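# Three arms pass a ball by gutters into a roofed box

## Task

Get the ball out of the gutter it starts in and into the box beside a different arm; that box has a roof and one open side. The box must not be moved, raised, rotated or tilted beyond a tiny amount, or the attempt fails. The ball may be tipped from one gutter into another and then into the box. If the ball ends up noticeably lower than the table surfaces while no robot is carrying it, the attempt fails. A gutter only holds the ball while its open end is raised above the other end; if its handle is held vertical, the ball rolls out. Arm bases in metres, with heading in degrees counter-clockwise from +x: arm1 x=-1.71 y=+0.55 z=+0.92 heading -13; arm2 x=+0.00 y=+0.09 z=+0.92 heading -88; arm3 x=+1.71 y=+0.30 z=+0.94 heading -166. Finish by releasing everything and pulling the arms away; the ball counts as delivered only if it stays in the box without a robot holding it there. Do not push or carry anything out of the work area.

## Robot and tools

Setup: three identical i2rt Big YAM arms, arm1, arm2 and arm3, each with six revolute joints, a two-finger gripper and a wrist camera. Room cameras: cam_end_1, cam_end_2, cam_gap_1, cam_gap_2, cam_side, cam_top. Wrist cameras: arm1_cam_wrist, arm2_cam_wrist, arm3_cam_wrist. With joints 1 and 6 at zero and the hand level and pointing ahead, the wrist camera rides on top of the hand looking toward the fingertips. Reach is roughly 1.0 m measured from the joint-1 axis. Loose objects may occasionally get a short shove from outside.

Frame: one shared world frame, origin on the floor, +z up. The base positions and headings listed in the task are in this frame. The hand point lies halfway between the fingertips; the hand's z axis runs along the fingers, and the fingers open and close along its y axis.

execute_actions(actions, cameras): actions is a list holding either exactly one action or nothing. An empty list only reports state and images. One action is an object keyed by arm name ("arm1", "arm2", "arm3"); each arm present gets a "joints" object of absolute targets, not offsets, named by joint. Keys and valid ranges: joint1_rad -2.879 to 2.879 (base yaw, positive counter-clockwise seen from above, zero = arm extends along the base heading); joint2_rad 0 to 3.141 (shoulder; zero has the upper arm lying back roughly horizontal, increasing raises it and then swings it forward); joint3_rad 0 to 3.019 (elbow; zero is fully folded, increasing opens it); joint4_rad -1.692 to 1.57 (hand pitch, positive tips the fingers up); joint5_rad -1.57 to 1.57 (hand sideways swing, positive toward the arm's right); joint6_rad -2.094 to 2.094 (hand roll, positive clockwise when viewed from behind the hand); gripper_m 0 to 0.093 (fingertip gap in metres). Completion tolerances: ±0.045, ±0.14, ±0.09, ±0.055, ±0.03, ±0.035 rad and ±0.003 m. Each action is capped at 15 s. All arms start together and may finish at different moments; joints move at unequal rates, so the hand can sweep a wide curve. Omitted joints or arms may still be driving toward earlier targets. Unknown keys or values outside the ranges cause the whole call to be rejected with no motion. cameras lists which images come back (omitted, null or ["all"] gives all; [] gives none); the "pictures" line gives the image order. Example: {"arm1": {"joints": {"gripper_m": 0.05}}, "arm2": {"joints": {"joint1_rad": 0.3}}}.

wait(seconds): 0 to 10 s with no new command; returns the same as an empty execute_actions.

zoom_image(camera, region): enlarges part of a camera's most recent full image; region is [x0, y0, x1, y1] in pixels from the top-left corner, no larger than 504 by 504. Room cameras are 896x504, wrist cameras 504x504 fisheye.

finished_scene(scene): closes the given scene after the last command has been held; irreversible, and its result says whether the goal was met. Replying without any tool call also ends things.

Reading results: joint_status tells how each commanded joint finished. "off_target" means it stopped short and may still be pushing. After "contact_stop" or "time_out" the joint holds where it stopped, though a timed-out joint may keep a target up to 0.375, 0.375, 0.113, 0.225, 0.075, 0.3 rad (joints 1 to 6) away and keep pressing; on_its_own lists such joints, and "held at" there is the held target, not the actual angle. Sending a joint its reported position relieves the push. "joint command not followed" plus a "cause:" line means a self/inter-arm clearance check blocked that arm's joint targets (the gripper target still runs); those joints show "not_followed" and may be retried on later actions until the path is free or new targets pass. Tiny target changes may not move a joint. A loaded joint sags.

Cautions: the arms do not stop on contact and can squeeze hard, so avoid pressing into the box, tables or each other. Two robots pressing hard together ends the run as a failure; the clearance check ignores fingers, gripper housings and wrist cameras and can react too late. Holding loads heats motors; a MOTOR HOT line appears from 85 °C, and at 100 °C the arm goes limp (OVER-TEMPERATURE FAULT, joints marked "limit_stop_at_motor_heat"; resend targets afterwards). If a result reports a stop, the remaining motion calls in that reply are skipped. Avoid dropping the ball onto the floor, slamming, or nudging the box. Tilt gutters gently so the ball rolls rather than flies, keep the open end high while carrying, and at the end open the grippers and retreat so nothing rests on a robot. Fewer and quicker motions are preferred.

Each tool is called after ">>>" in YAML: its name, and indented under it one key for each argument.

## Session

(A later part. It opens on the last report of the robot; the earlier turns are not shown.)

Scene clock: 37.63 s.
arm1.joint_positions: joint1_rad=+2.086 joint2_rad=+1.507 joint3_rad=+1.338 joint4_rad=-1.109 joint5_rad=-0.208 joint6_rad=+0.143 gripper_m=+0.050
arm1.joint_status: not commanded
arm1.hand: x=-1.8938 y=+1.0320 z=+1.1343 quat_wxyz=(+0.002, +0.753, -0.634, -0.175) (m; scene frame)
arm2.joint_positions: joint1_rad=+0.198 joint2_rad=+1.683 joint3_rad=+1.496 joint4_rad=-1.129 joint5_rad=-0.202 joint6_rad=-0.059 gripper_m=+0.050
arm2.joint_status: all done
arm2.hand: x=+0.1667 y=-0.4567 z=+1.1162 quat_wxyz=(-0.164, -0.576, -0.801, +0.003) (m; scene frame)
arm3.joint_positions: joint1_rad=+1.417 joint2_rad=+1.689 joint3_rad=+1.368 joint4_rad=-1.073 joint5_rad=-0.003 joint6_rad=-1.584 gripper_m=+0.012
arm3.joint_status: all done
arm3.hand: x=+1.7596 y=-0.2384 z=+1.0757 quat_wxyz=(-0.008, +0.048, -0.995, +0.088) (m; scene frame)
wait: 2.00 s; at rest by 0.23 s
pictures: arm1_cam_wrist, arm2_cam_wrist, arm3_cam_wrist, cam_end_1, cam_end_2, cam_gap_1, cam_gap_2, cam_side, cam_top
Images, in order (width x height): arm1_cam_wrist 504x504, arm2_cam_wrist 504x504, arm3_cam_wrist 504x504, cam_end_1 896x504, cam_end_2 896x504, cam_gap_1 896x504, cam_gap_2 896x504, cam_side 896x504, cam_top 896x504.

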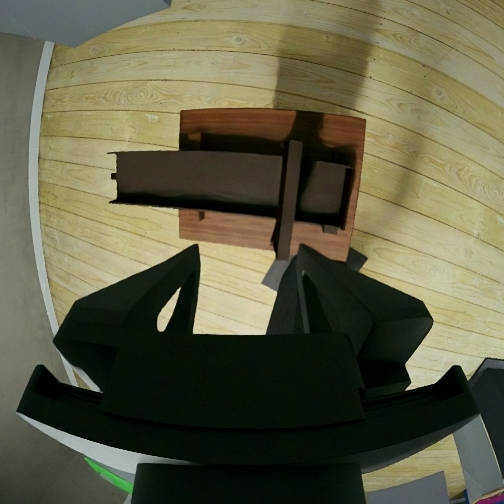

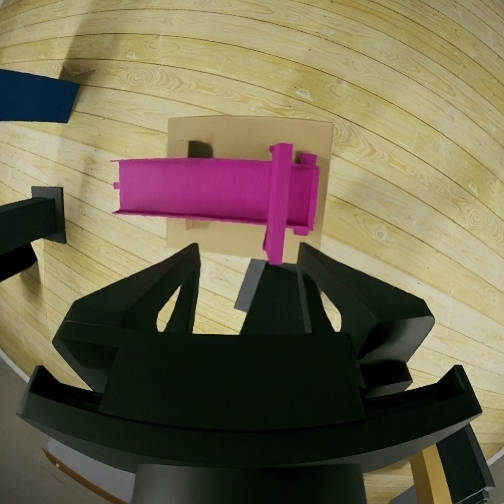

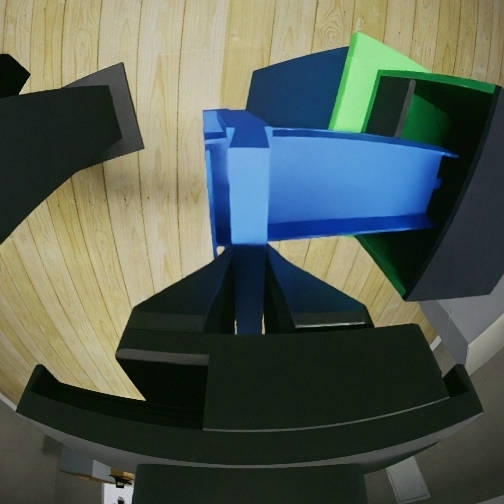

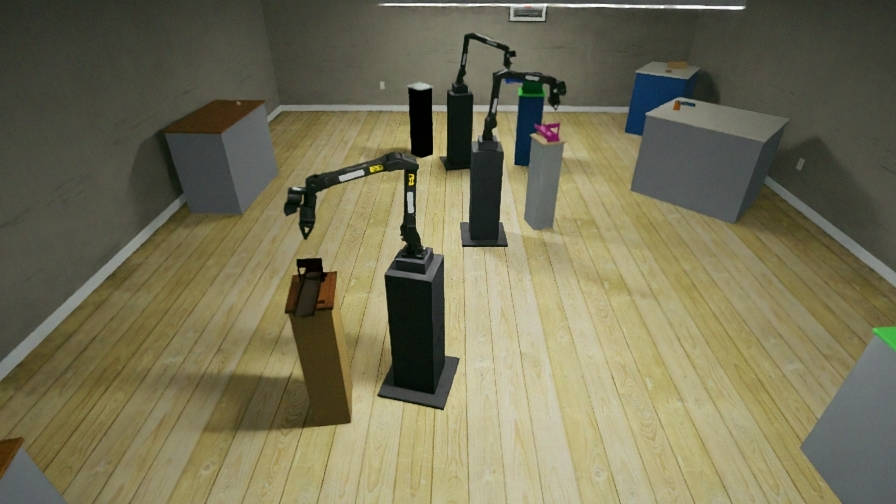

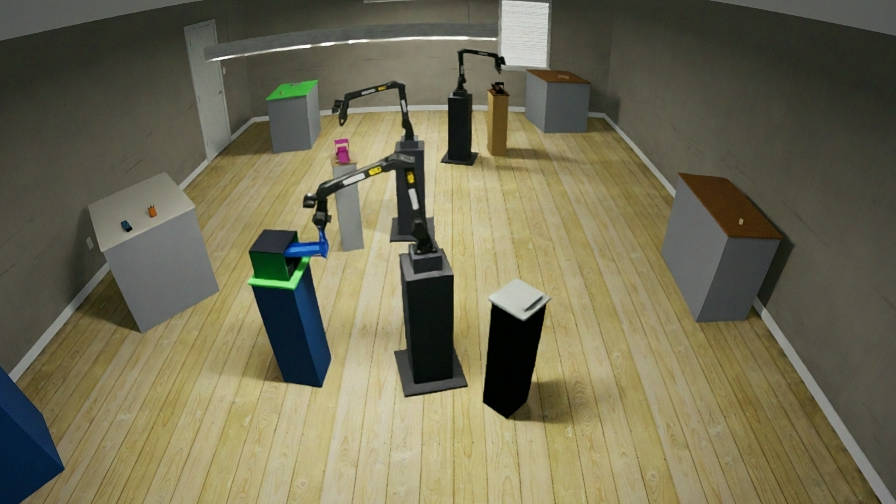

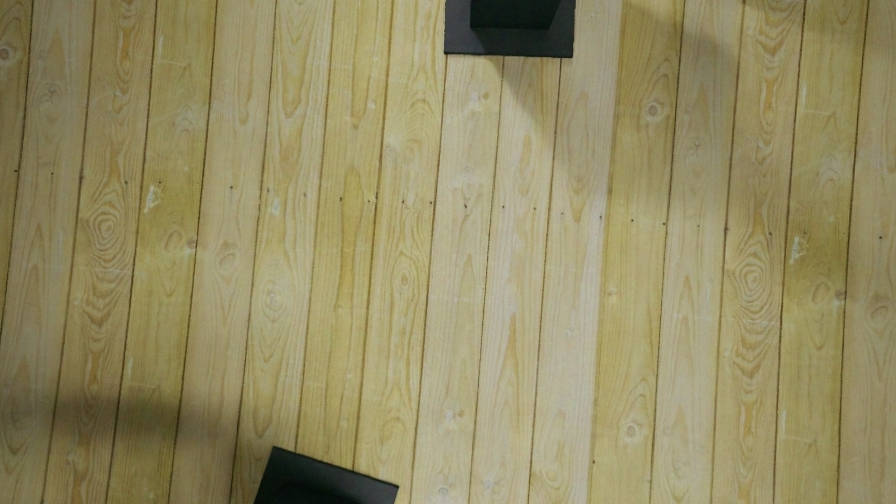

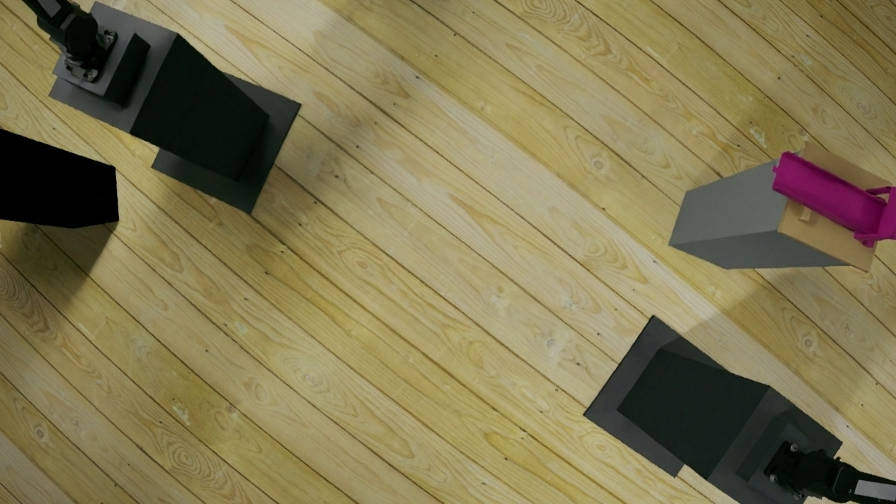

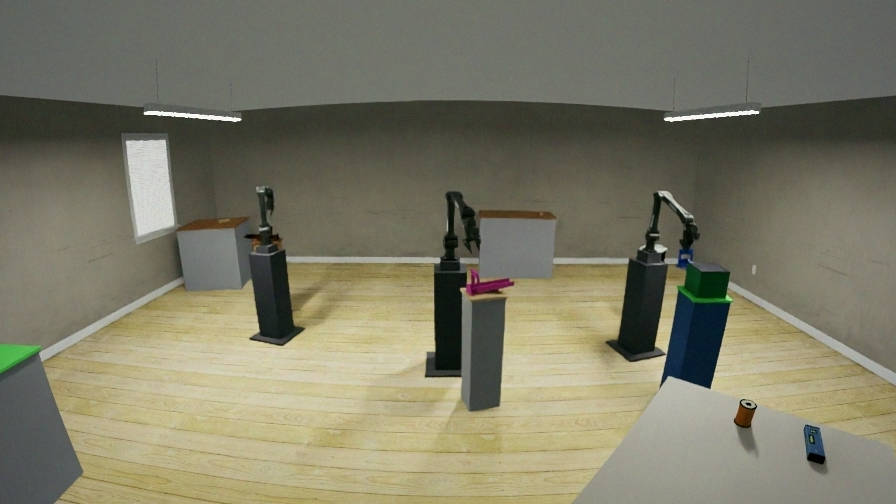

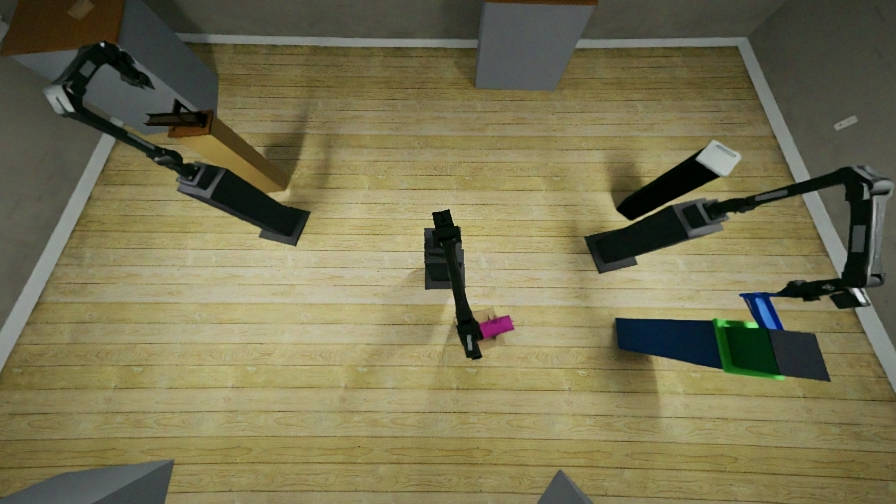

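>>> execute_actions:
  actions: []

Scene clock: 37.90 s.
arm1.joint_positions: joint1_rad=+2.086 joint2_rad=+1.507 joint3_rad=+1.338 joint4_rad=-1.109 joint5_rad=-0.208 joint6_rad=+0.143 gripper_m=+0.050
arm1.joint_status: not commanded
arm1.hand: x=-1.8938 y=+1.0320 z=+1.1343 quat_wxyz=(+0.002, +0.753, -0.634, -0.175) (m; scene frame)
arm2.joint_positions: joint1_rad=+0.198 joint2_rad=+1.683 joint3_rad=+1.496 joint4_rad=-1.129 joint5_rad=-0.202 joint6_rad=-0.059 gripper_m=+0.050
arm2.joint_status: all done
arm2.hand: x=+0.1667 y=-0.4567 z=+1.1162 quat_wxyz=(-0.164, -0.576, -0.801, +0.003) (m; scene frame)
arm3.joint_positions: joint1_rad=+1.417 joint2_rad=+1.689 joint3_rad=+1.368 joint4_rad=-1.073 joint5_rad=-0.003 joint6_rad=-1.584 gripper_m=+0.012
arm3.joint_status: all done
arm3.hand: x=+1.7596 y=-0.2384 z=+1.0757 quat_wxyz=(-0.008, +0.048, -0.995, +0.088) (m; scene frame)
pictures: arm1_cam_wrist, arm2_cam_wrist, arm3_cam_wrist, cam_end_1, cam_end_2, cam_gap_1, cam_gap_2, cam_side, cam_top
Images, in order (width x height): arm1_cam_wrist 504x504, arm2_cam_wrist 504x504, arm3_cam_wrist 504x504, cam_end_1 896x504, cam_end_2 896x504, cam_gap_1 896x504, cam_gap_2 896x504, cam_side 896x504, cam_top 896x504.

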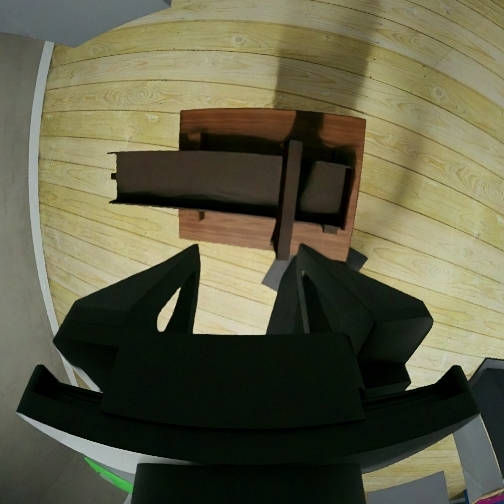

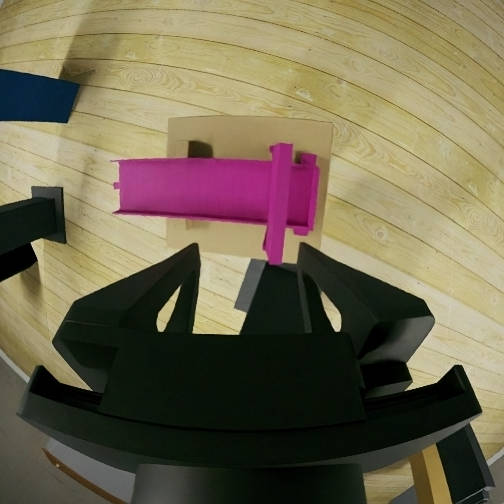

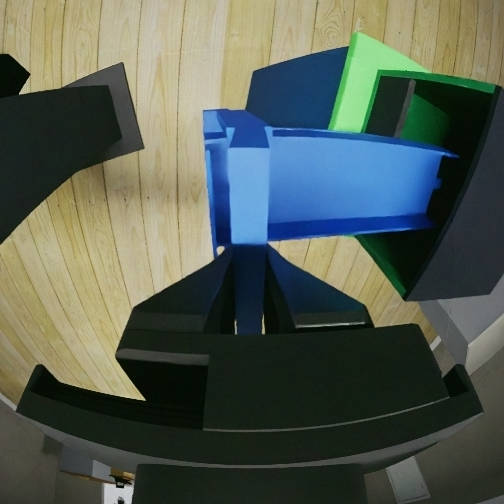

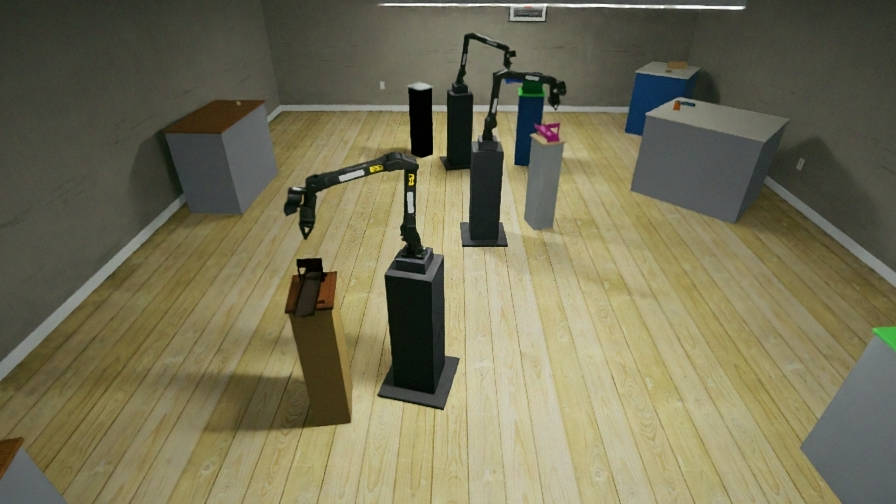

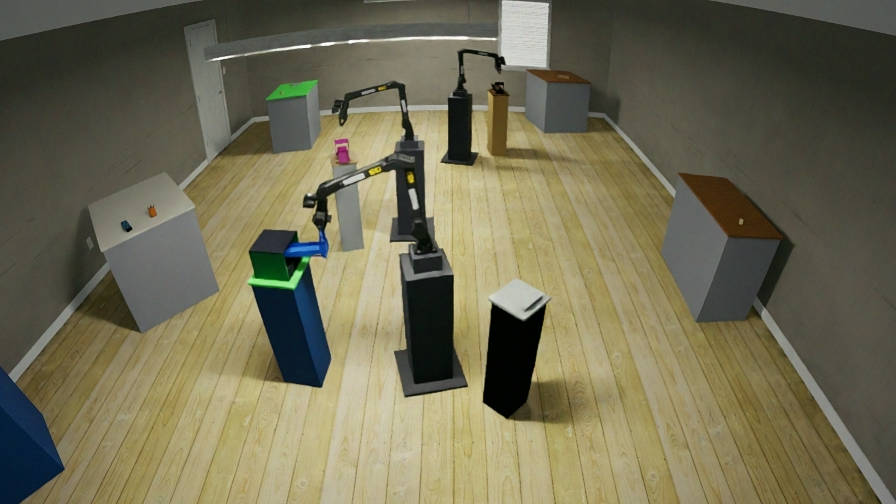

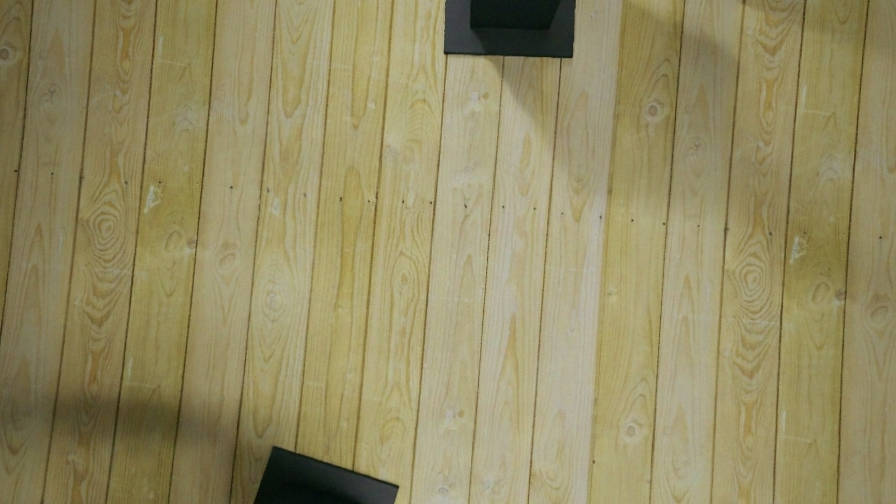

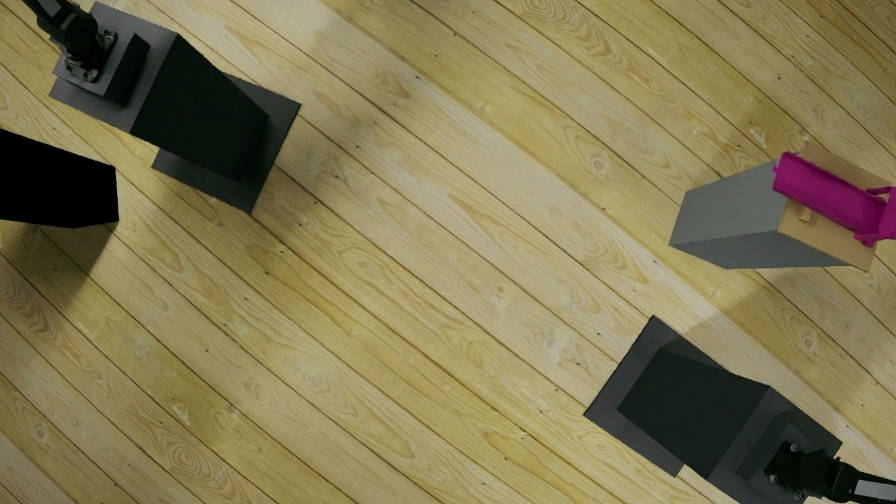

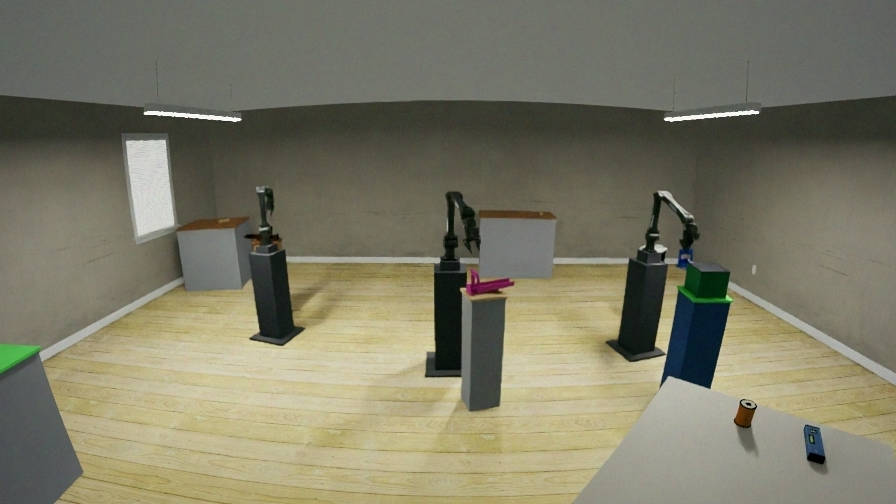

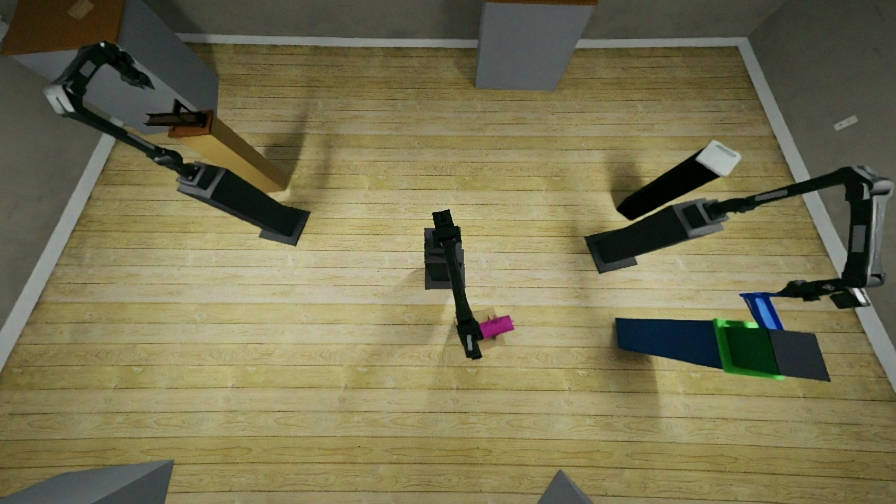

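>>> execute_actions:
  actions:
    - {"arm3":{"joints":{"joint2_rad":1.635,"joint3_rad":1.325}}}
  cameras: ["arm3_cam_wrist","cam_end_2"]

Scene clock: 38.83 s.
arm1.joint_positions: joint1_rad=+2.086 joint2_rad=+1.507 joint3_rad=+1.338 joint4_rad=-1.109 joint5_rad=-0.208 joint6_rad=+0.143 gripper_m=+0.050
arm1.joint_status: not commanded
arm1.hand: x=-1.8938 y=+1.0320 z=+1.1343 quat_wxyz=(+0.002, +0.753, -0.634, -0.175) (m; scene frame)
arm2.joint_positions: joint1_rad=+0.198 joint2_rad=+1.683 joint3_rad=+1.496 joint4_rad=-1.129 joint5_rad=-0.202 joint6_rad=-0.059 gripper_m=+0.050
arm2.joint_status: not commanded
arm2.hand: x=+0.1667 y=-0.4567 z=+1.1162 quat_wxyz=(-0.164, -0.576, -0.801, +0.003) (m; scene frame)
arm3.joint_positions: joint1_rad=+1.417 joint2_rad=+1.651 joint3_rad=+1.332 joint4_rad=-1.073 joint5_rad=-0.003 joint6_rad=-1.584 gripper_m=+0.012
arm3.joint_status: all done
arm3.hand: x=+1.7584 y=-0.2249 z=+1.0799 quat_wxyz=(-0.008, +0.048, -0.995, +0.088) (m; scene frame)
pictures: arm3_cam_wrist, cam_end_2
Images, in order (width x height): arm3_cam_wrist 504x504, cam_end_2 896x504.

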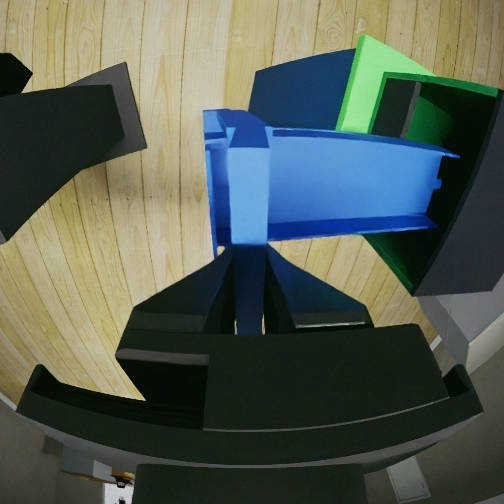

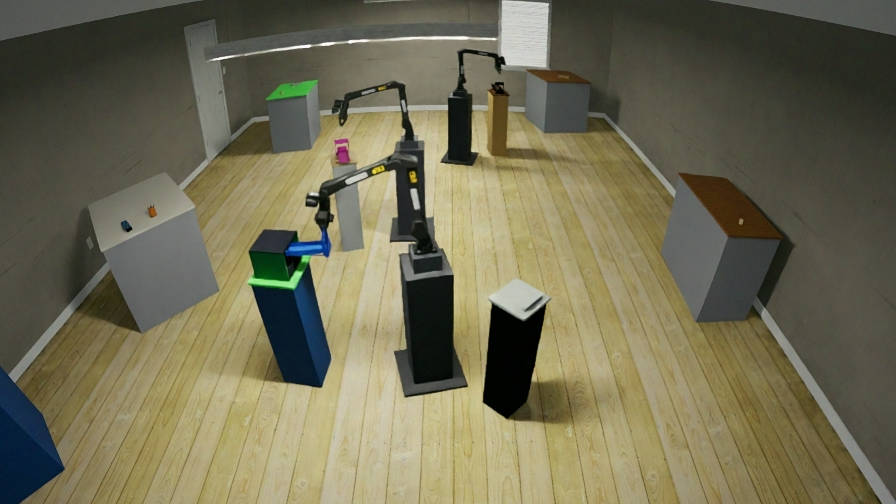

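>>> execute_actions:
  actions:
    - {"arm3":{"joints":{"joint2_rad":1.40,"joint3_rad":1.09}}}
  cameras: ["arm3_cam_wrist","cam_end_2"]

Scene clock: 39.90 s.
arm1.joint_positions: joint1_rad=+2.086 joint2_rad=+1.507 joint3_rad=+1.338 joint4_rad=-1.109 joint5_rad=-0.208 joint6_rad=+0.143 gripper_m=+0.050
arm1.joint_status: not commanded
arm1.hand: x=-1.8938 y=+1.0320 z=+1.1343 quat_wxyz=(+0.002, +0.753, -0.634, -0.175) (m; scene frame)
arm2.joint_positions: joint1_rad=+0.198 joint2_rad=+1.683 joint3_rad=+1.496 joint4_rad=-1.129 joint5_rad=-0.202 joint6_rad=-0.059 gripper_m=+0.050
arm2.joint_status: not commanded
arm2.hand: x=+0.1667 y=-0.4567 z=+1.1162 quat_wxyz=(-0.164, -0.576, -0.801, +0.003) (m; scene frame)
arm3.joint_positions: joint1_rad=+1.417 joint2_rad=+1.399 joint3_rad=+1.098 joint4_rad=-1.077 joint5_rad=-0.003 joint6_rad=-1.584 gripper_m=+0.012
arm3.joint_status: all done
arm3.hand: x=+1.7506 y=-0.1348 z=+1.1001 quat_wxyz=(-0.009, +0.048, -0.994, +0.095) (m; scene frame)
pictures: arm3_cam_wrist, cam_end_2
Images, in order (width x height): arm3_cam_wrist 504x504, cam_end_2 896x504.

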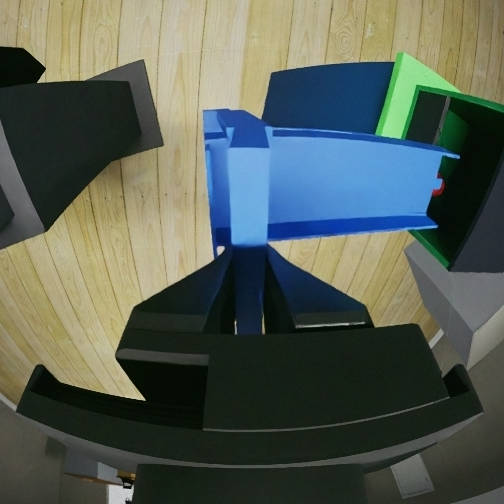

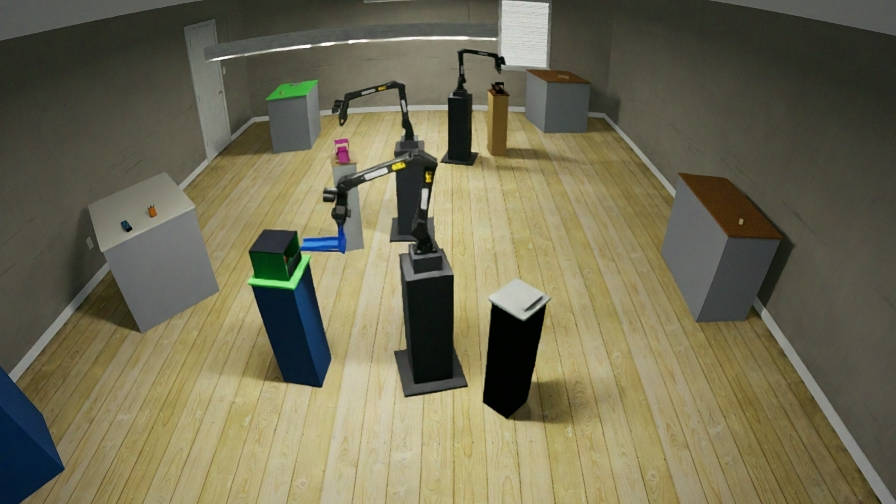

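>>> execute_actions:
  actions:
    - {"arm3":{"joints":{"joint1_rad":-2.275,"joint2_rad":1.41,"joint3_rad":1.007,"joint4_rad":-0.94,"joint5_rad":0.065,"joint6_rad":-1.245}}}
  cameras: ["arm3_cam_wrist","cam_end_2"]

Scene clock: 43.27 s.
arm1.joint_positions: joint1_rad=+2.086 joint2_rad=+1.507 joint3_rad=+1.338 joint4_rad=-1.109 joint5_rad=-0.208 joint6_rad=+0.143 gripper_m=+0.050
arm1.joint_status: not commanded
arm1.hand: x=-1.8938 y=+1.0320 z=+1.1343 quat_wxyz=(+0.002, +0.753, -0.634, -0.175) (m; scene frame)
arm2.joint_positions: joint1_rad=+0.198 joint2_rad=+1.683 joint3_rad=+1.496 joint4_rad=-1.129 joint5_rad=-0.202 joint6_rad=-0.059 gripper_m=+0.050
arm2.joint_status: not commanded
arm2.hand: x=+0.1667 y=-0.4567 z=+1.1162 quat_wxyz=(-0.164, -0.576, -0.801, +0.003) (m; scene frame)
arm3.joint_positions: joint1_rad=-2.279 joint2_rad=+1.415 joint3_rad=+1.009 joint4_rad=-0.944 joint5_rad=+0.064 joint6_rad=-1.250 gripper_m=+0.012
arm3.joint_status: all done
arm3.hand: x=+1.9210 y=+0.6818 z=+1.0674 quat_wxyz=(+0.110, -0.915, +0.386, -0.043) (m; scene frame)
pictures: arm3_cam_wrist, cam_end_2
Images, in order (width x height): arm3_cam_wrist 504x504, cam_end_2 896x504.

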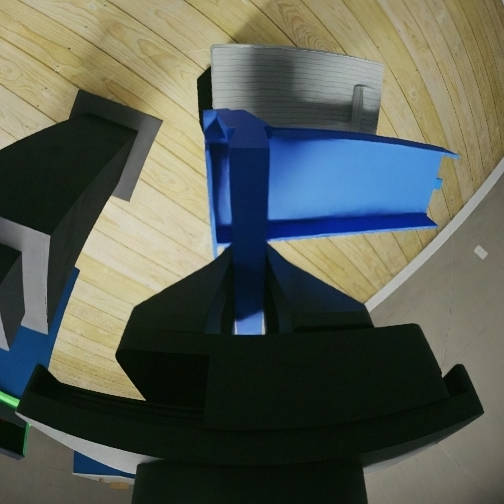

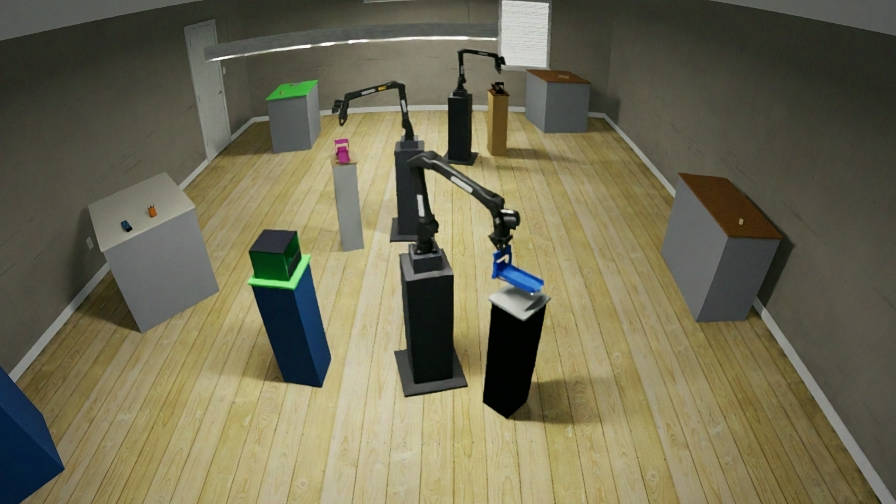

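>>> execute_actions:
  actions:
    - {"arm3":{"joints":{"joint1_rad":-2.265,"joint2_rad":1.625,"joint4_rad":-0.714}}}
  cameras: ["arm3_cam_wrist","cam_end_2"]

Scene clock: 44.33 s.
arm1.joint_positions: joint1_rad=+2.086 joint2_rad=+1.507 joint3_rad=+1.338 joint4_rad=-1.109 joint5_rad=-0.208 joint6_rad=+0.143 gripper_m=+0.050
arm1.joint_status: not commanded
arm1.hand: x=-1.8938 y=+1.0320 z=+1.1343 quat_wxyz=(+0.002, +0.753, -0.634, -0.175) (m; scene frame)
arm2.joint_positions: joint1_rad=+0.198 joint2_rad=+1.683 joint3_rad=+1.496 joint4_rad=-1.129 joint5_rad=-0.202 joint6_rad=-0.059 gripper_m=+0.050
arm2.joint_status: not commanded
arm2.hand: x=+0.1667 y=-0.4567 z=+1.1162 quat_wxyz=(-0.164, -0.576, -0.801, +0.003) (m; scene frame)
arm3.joint_positions: joint1_rad=-2.272 joint2_rad=+1.636 joint3_rad=+1.008 joint4_rad=-0.725 joint5_rad=+0.064 joint6_rad=-1.249 gripper_m=+0.012
arm3.joint_status: all done
arm3.hand: x=+1.9375 y=+0.7208 z=+0.9825 quat_wxyz=(+0.109, -0.916, +0.383, -0.042) (m; scene frame)
pictures: arm3_cam_wrist, cam_end_2
Images, in order (width x height): arm3_cam_wrist 504x504, cam_end_2 896x504.

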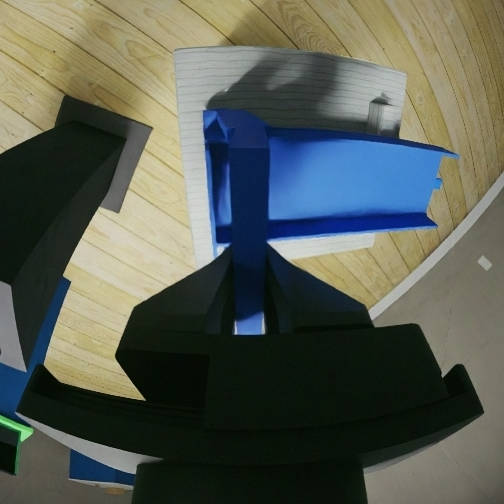

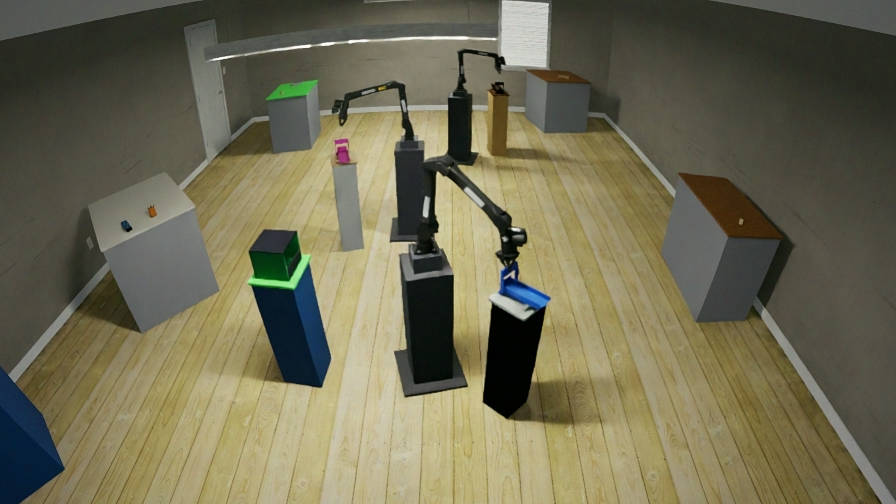

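Within ~3 mm of the original pose. Release.

>>> execute_actions:
  actions:
    - {"arm3":{"joints":{"gripper_m":0.05}}}
  cameras: ["arm3_cam_wrist"]

>>> execute_actions:
  actions:
    - {"arm3":{"joints":{"joint2_rad":1.33,"joint4_rad":-0.95}}}
  cameras: ["arm3_cam_wrist","cam_end_2","cam_top"]

Scene clock: 45.03 s.
arm1.joint_positions: joint1_rad=+2.086 joint2_rad=+1.507 joint3_rad=+1.338 joint4_rad=-1.109 joint5_rad=-0.208 joint6_rad=+0.143 gripper_m=+0.050
arm1.joint_status: not commanded
arm1.hand: x=-1.8938 y=+1.0320 z=+1.1343 quat_wxyz=(+0.002, +0.753, -0.634, -0.175) (m; scene frame)
arm2.joint_positions: joint1_rad=+0.198 joint2_rad=+1.683 joint3_rad=+1.496 joint4_rad=-1.129 joint5_rad=-0.202 joint6_rad=-0.059 gripper_m=+0.050
arm2.joint_status: not commanded
arm2.hand: x=+0.1667 y=-0.4567 z=+1.1162 quat_wxyz=(-0.164, -0.576, -0.801, +0.003) (m; scene frame)
arm3.joint_positions: joint1_rad=-2.272 joint2_rad=+1.636 joint3_rad=+1.008 joint4_rad=-0.724 joint5_rad=+0.064 joint6_rad=-1.249 gripper_m=+0.050
arm3.joint_status: all done
arm3.hand: x=+1.9376 y=+0.7210 z=+0.9827 quat_wxyz=(+0.109, -0.916, +0.383, -0.042) (m; scene frame)
pictures: arm3_cam_wrist
Images, in order (width x height): arm3_cam_wrist 504x504.

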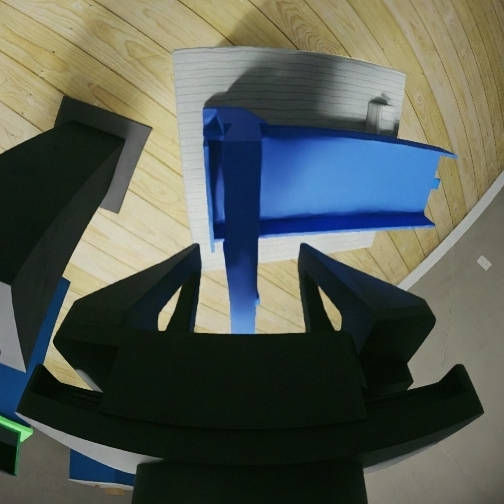

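Scene clock: 46.23 s.
arm1.joint_positions: joint1_rad=+2.086 joint2_rad=+1.507 joint3_rad=+1.338 joint4_rad=-1.109 joint5_rad=-0.208 joint6_rad=+0.143 gripper_m=+0.050
arm1.joint_status: not commanded
arm1.hand: x=-1.8938 y=+1.0320 z=+1.1343 quat_wxyz=(+0.002, +0.753, -0.634, -0.175) (m; scene frame)
arm2.joint_positions: joint1_rad=+0.198 joint2_rad=+1.683 joint3_rad=+1.496 joint4_rad=-1.129 joint5_rad=-0.202 joint6_rad=-0.059 gripper_m=+0.050
arm2.joint_status: not commanded
arm2.hand: x=+0.1667 y=-0.4567 z=+1.1162 quat_wxyz=(-0.164, -0.576, -0.801, +0.003) (m; scene frame)
arm3.joint_positions: joint1_rad=-2.272 joint2_rad=+1.317 joint3_rad=+1.008 joint4_rad=-0.942 joint5_rad=+0.064 joint6_rad=-1.249 gripper_m=+0.050
arm3.joint_status: all done
arm3.hand: x=+1.9174 y=+0.6820 z=+1.1074 quat_wxyz=(+0.159, -0.909, +0.382, -0.045) (m; scene frame)
pictures: arm3_cam_wrist, cam_end_2, cam_top
Images, in order (width x height): arm3_cam_wrist 504x504, cam_end_2 896x504, cam_top 896x504.

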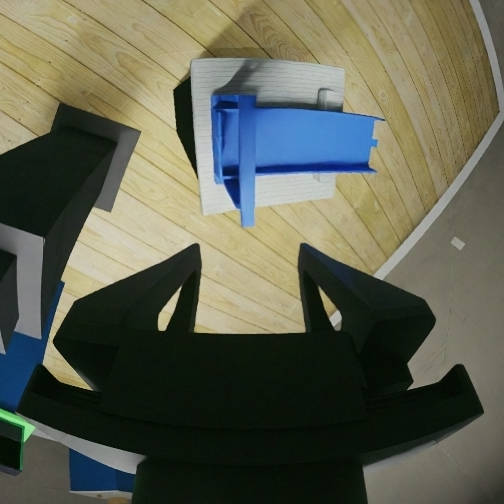

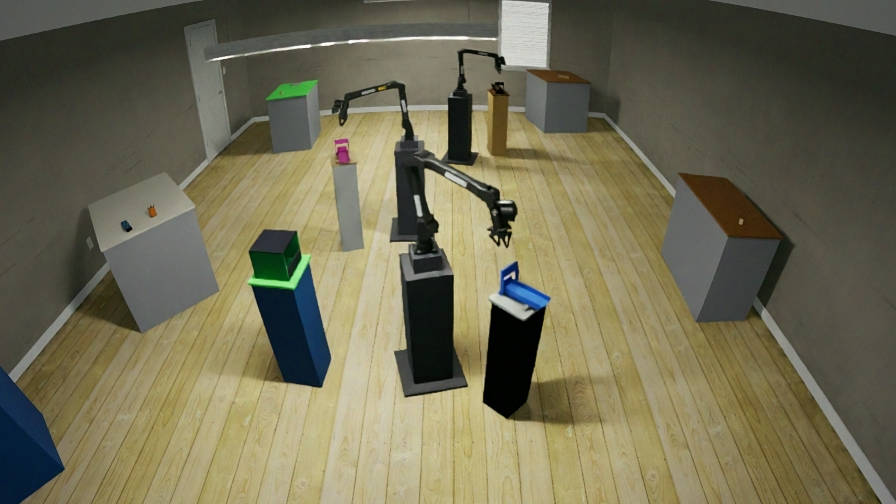

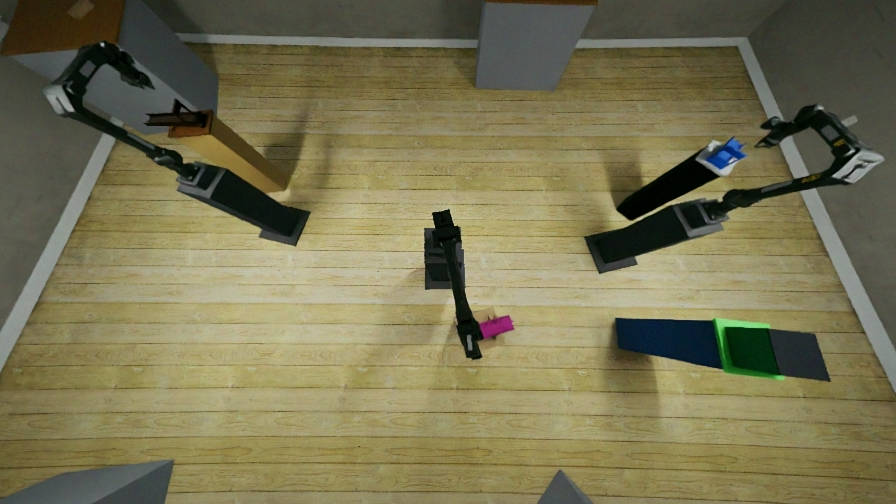

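>>> finished_scene:
  scene: 2

The scene is finished: the task was done.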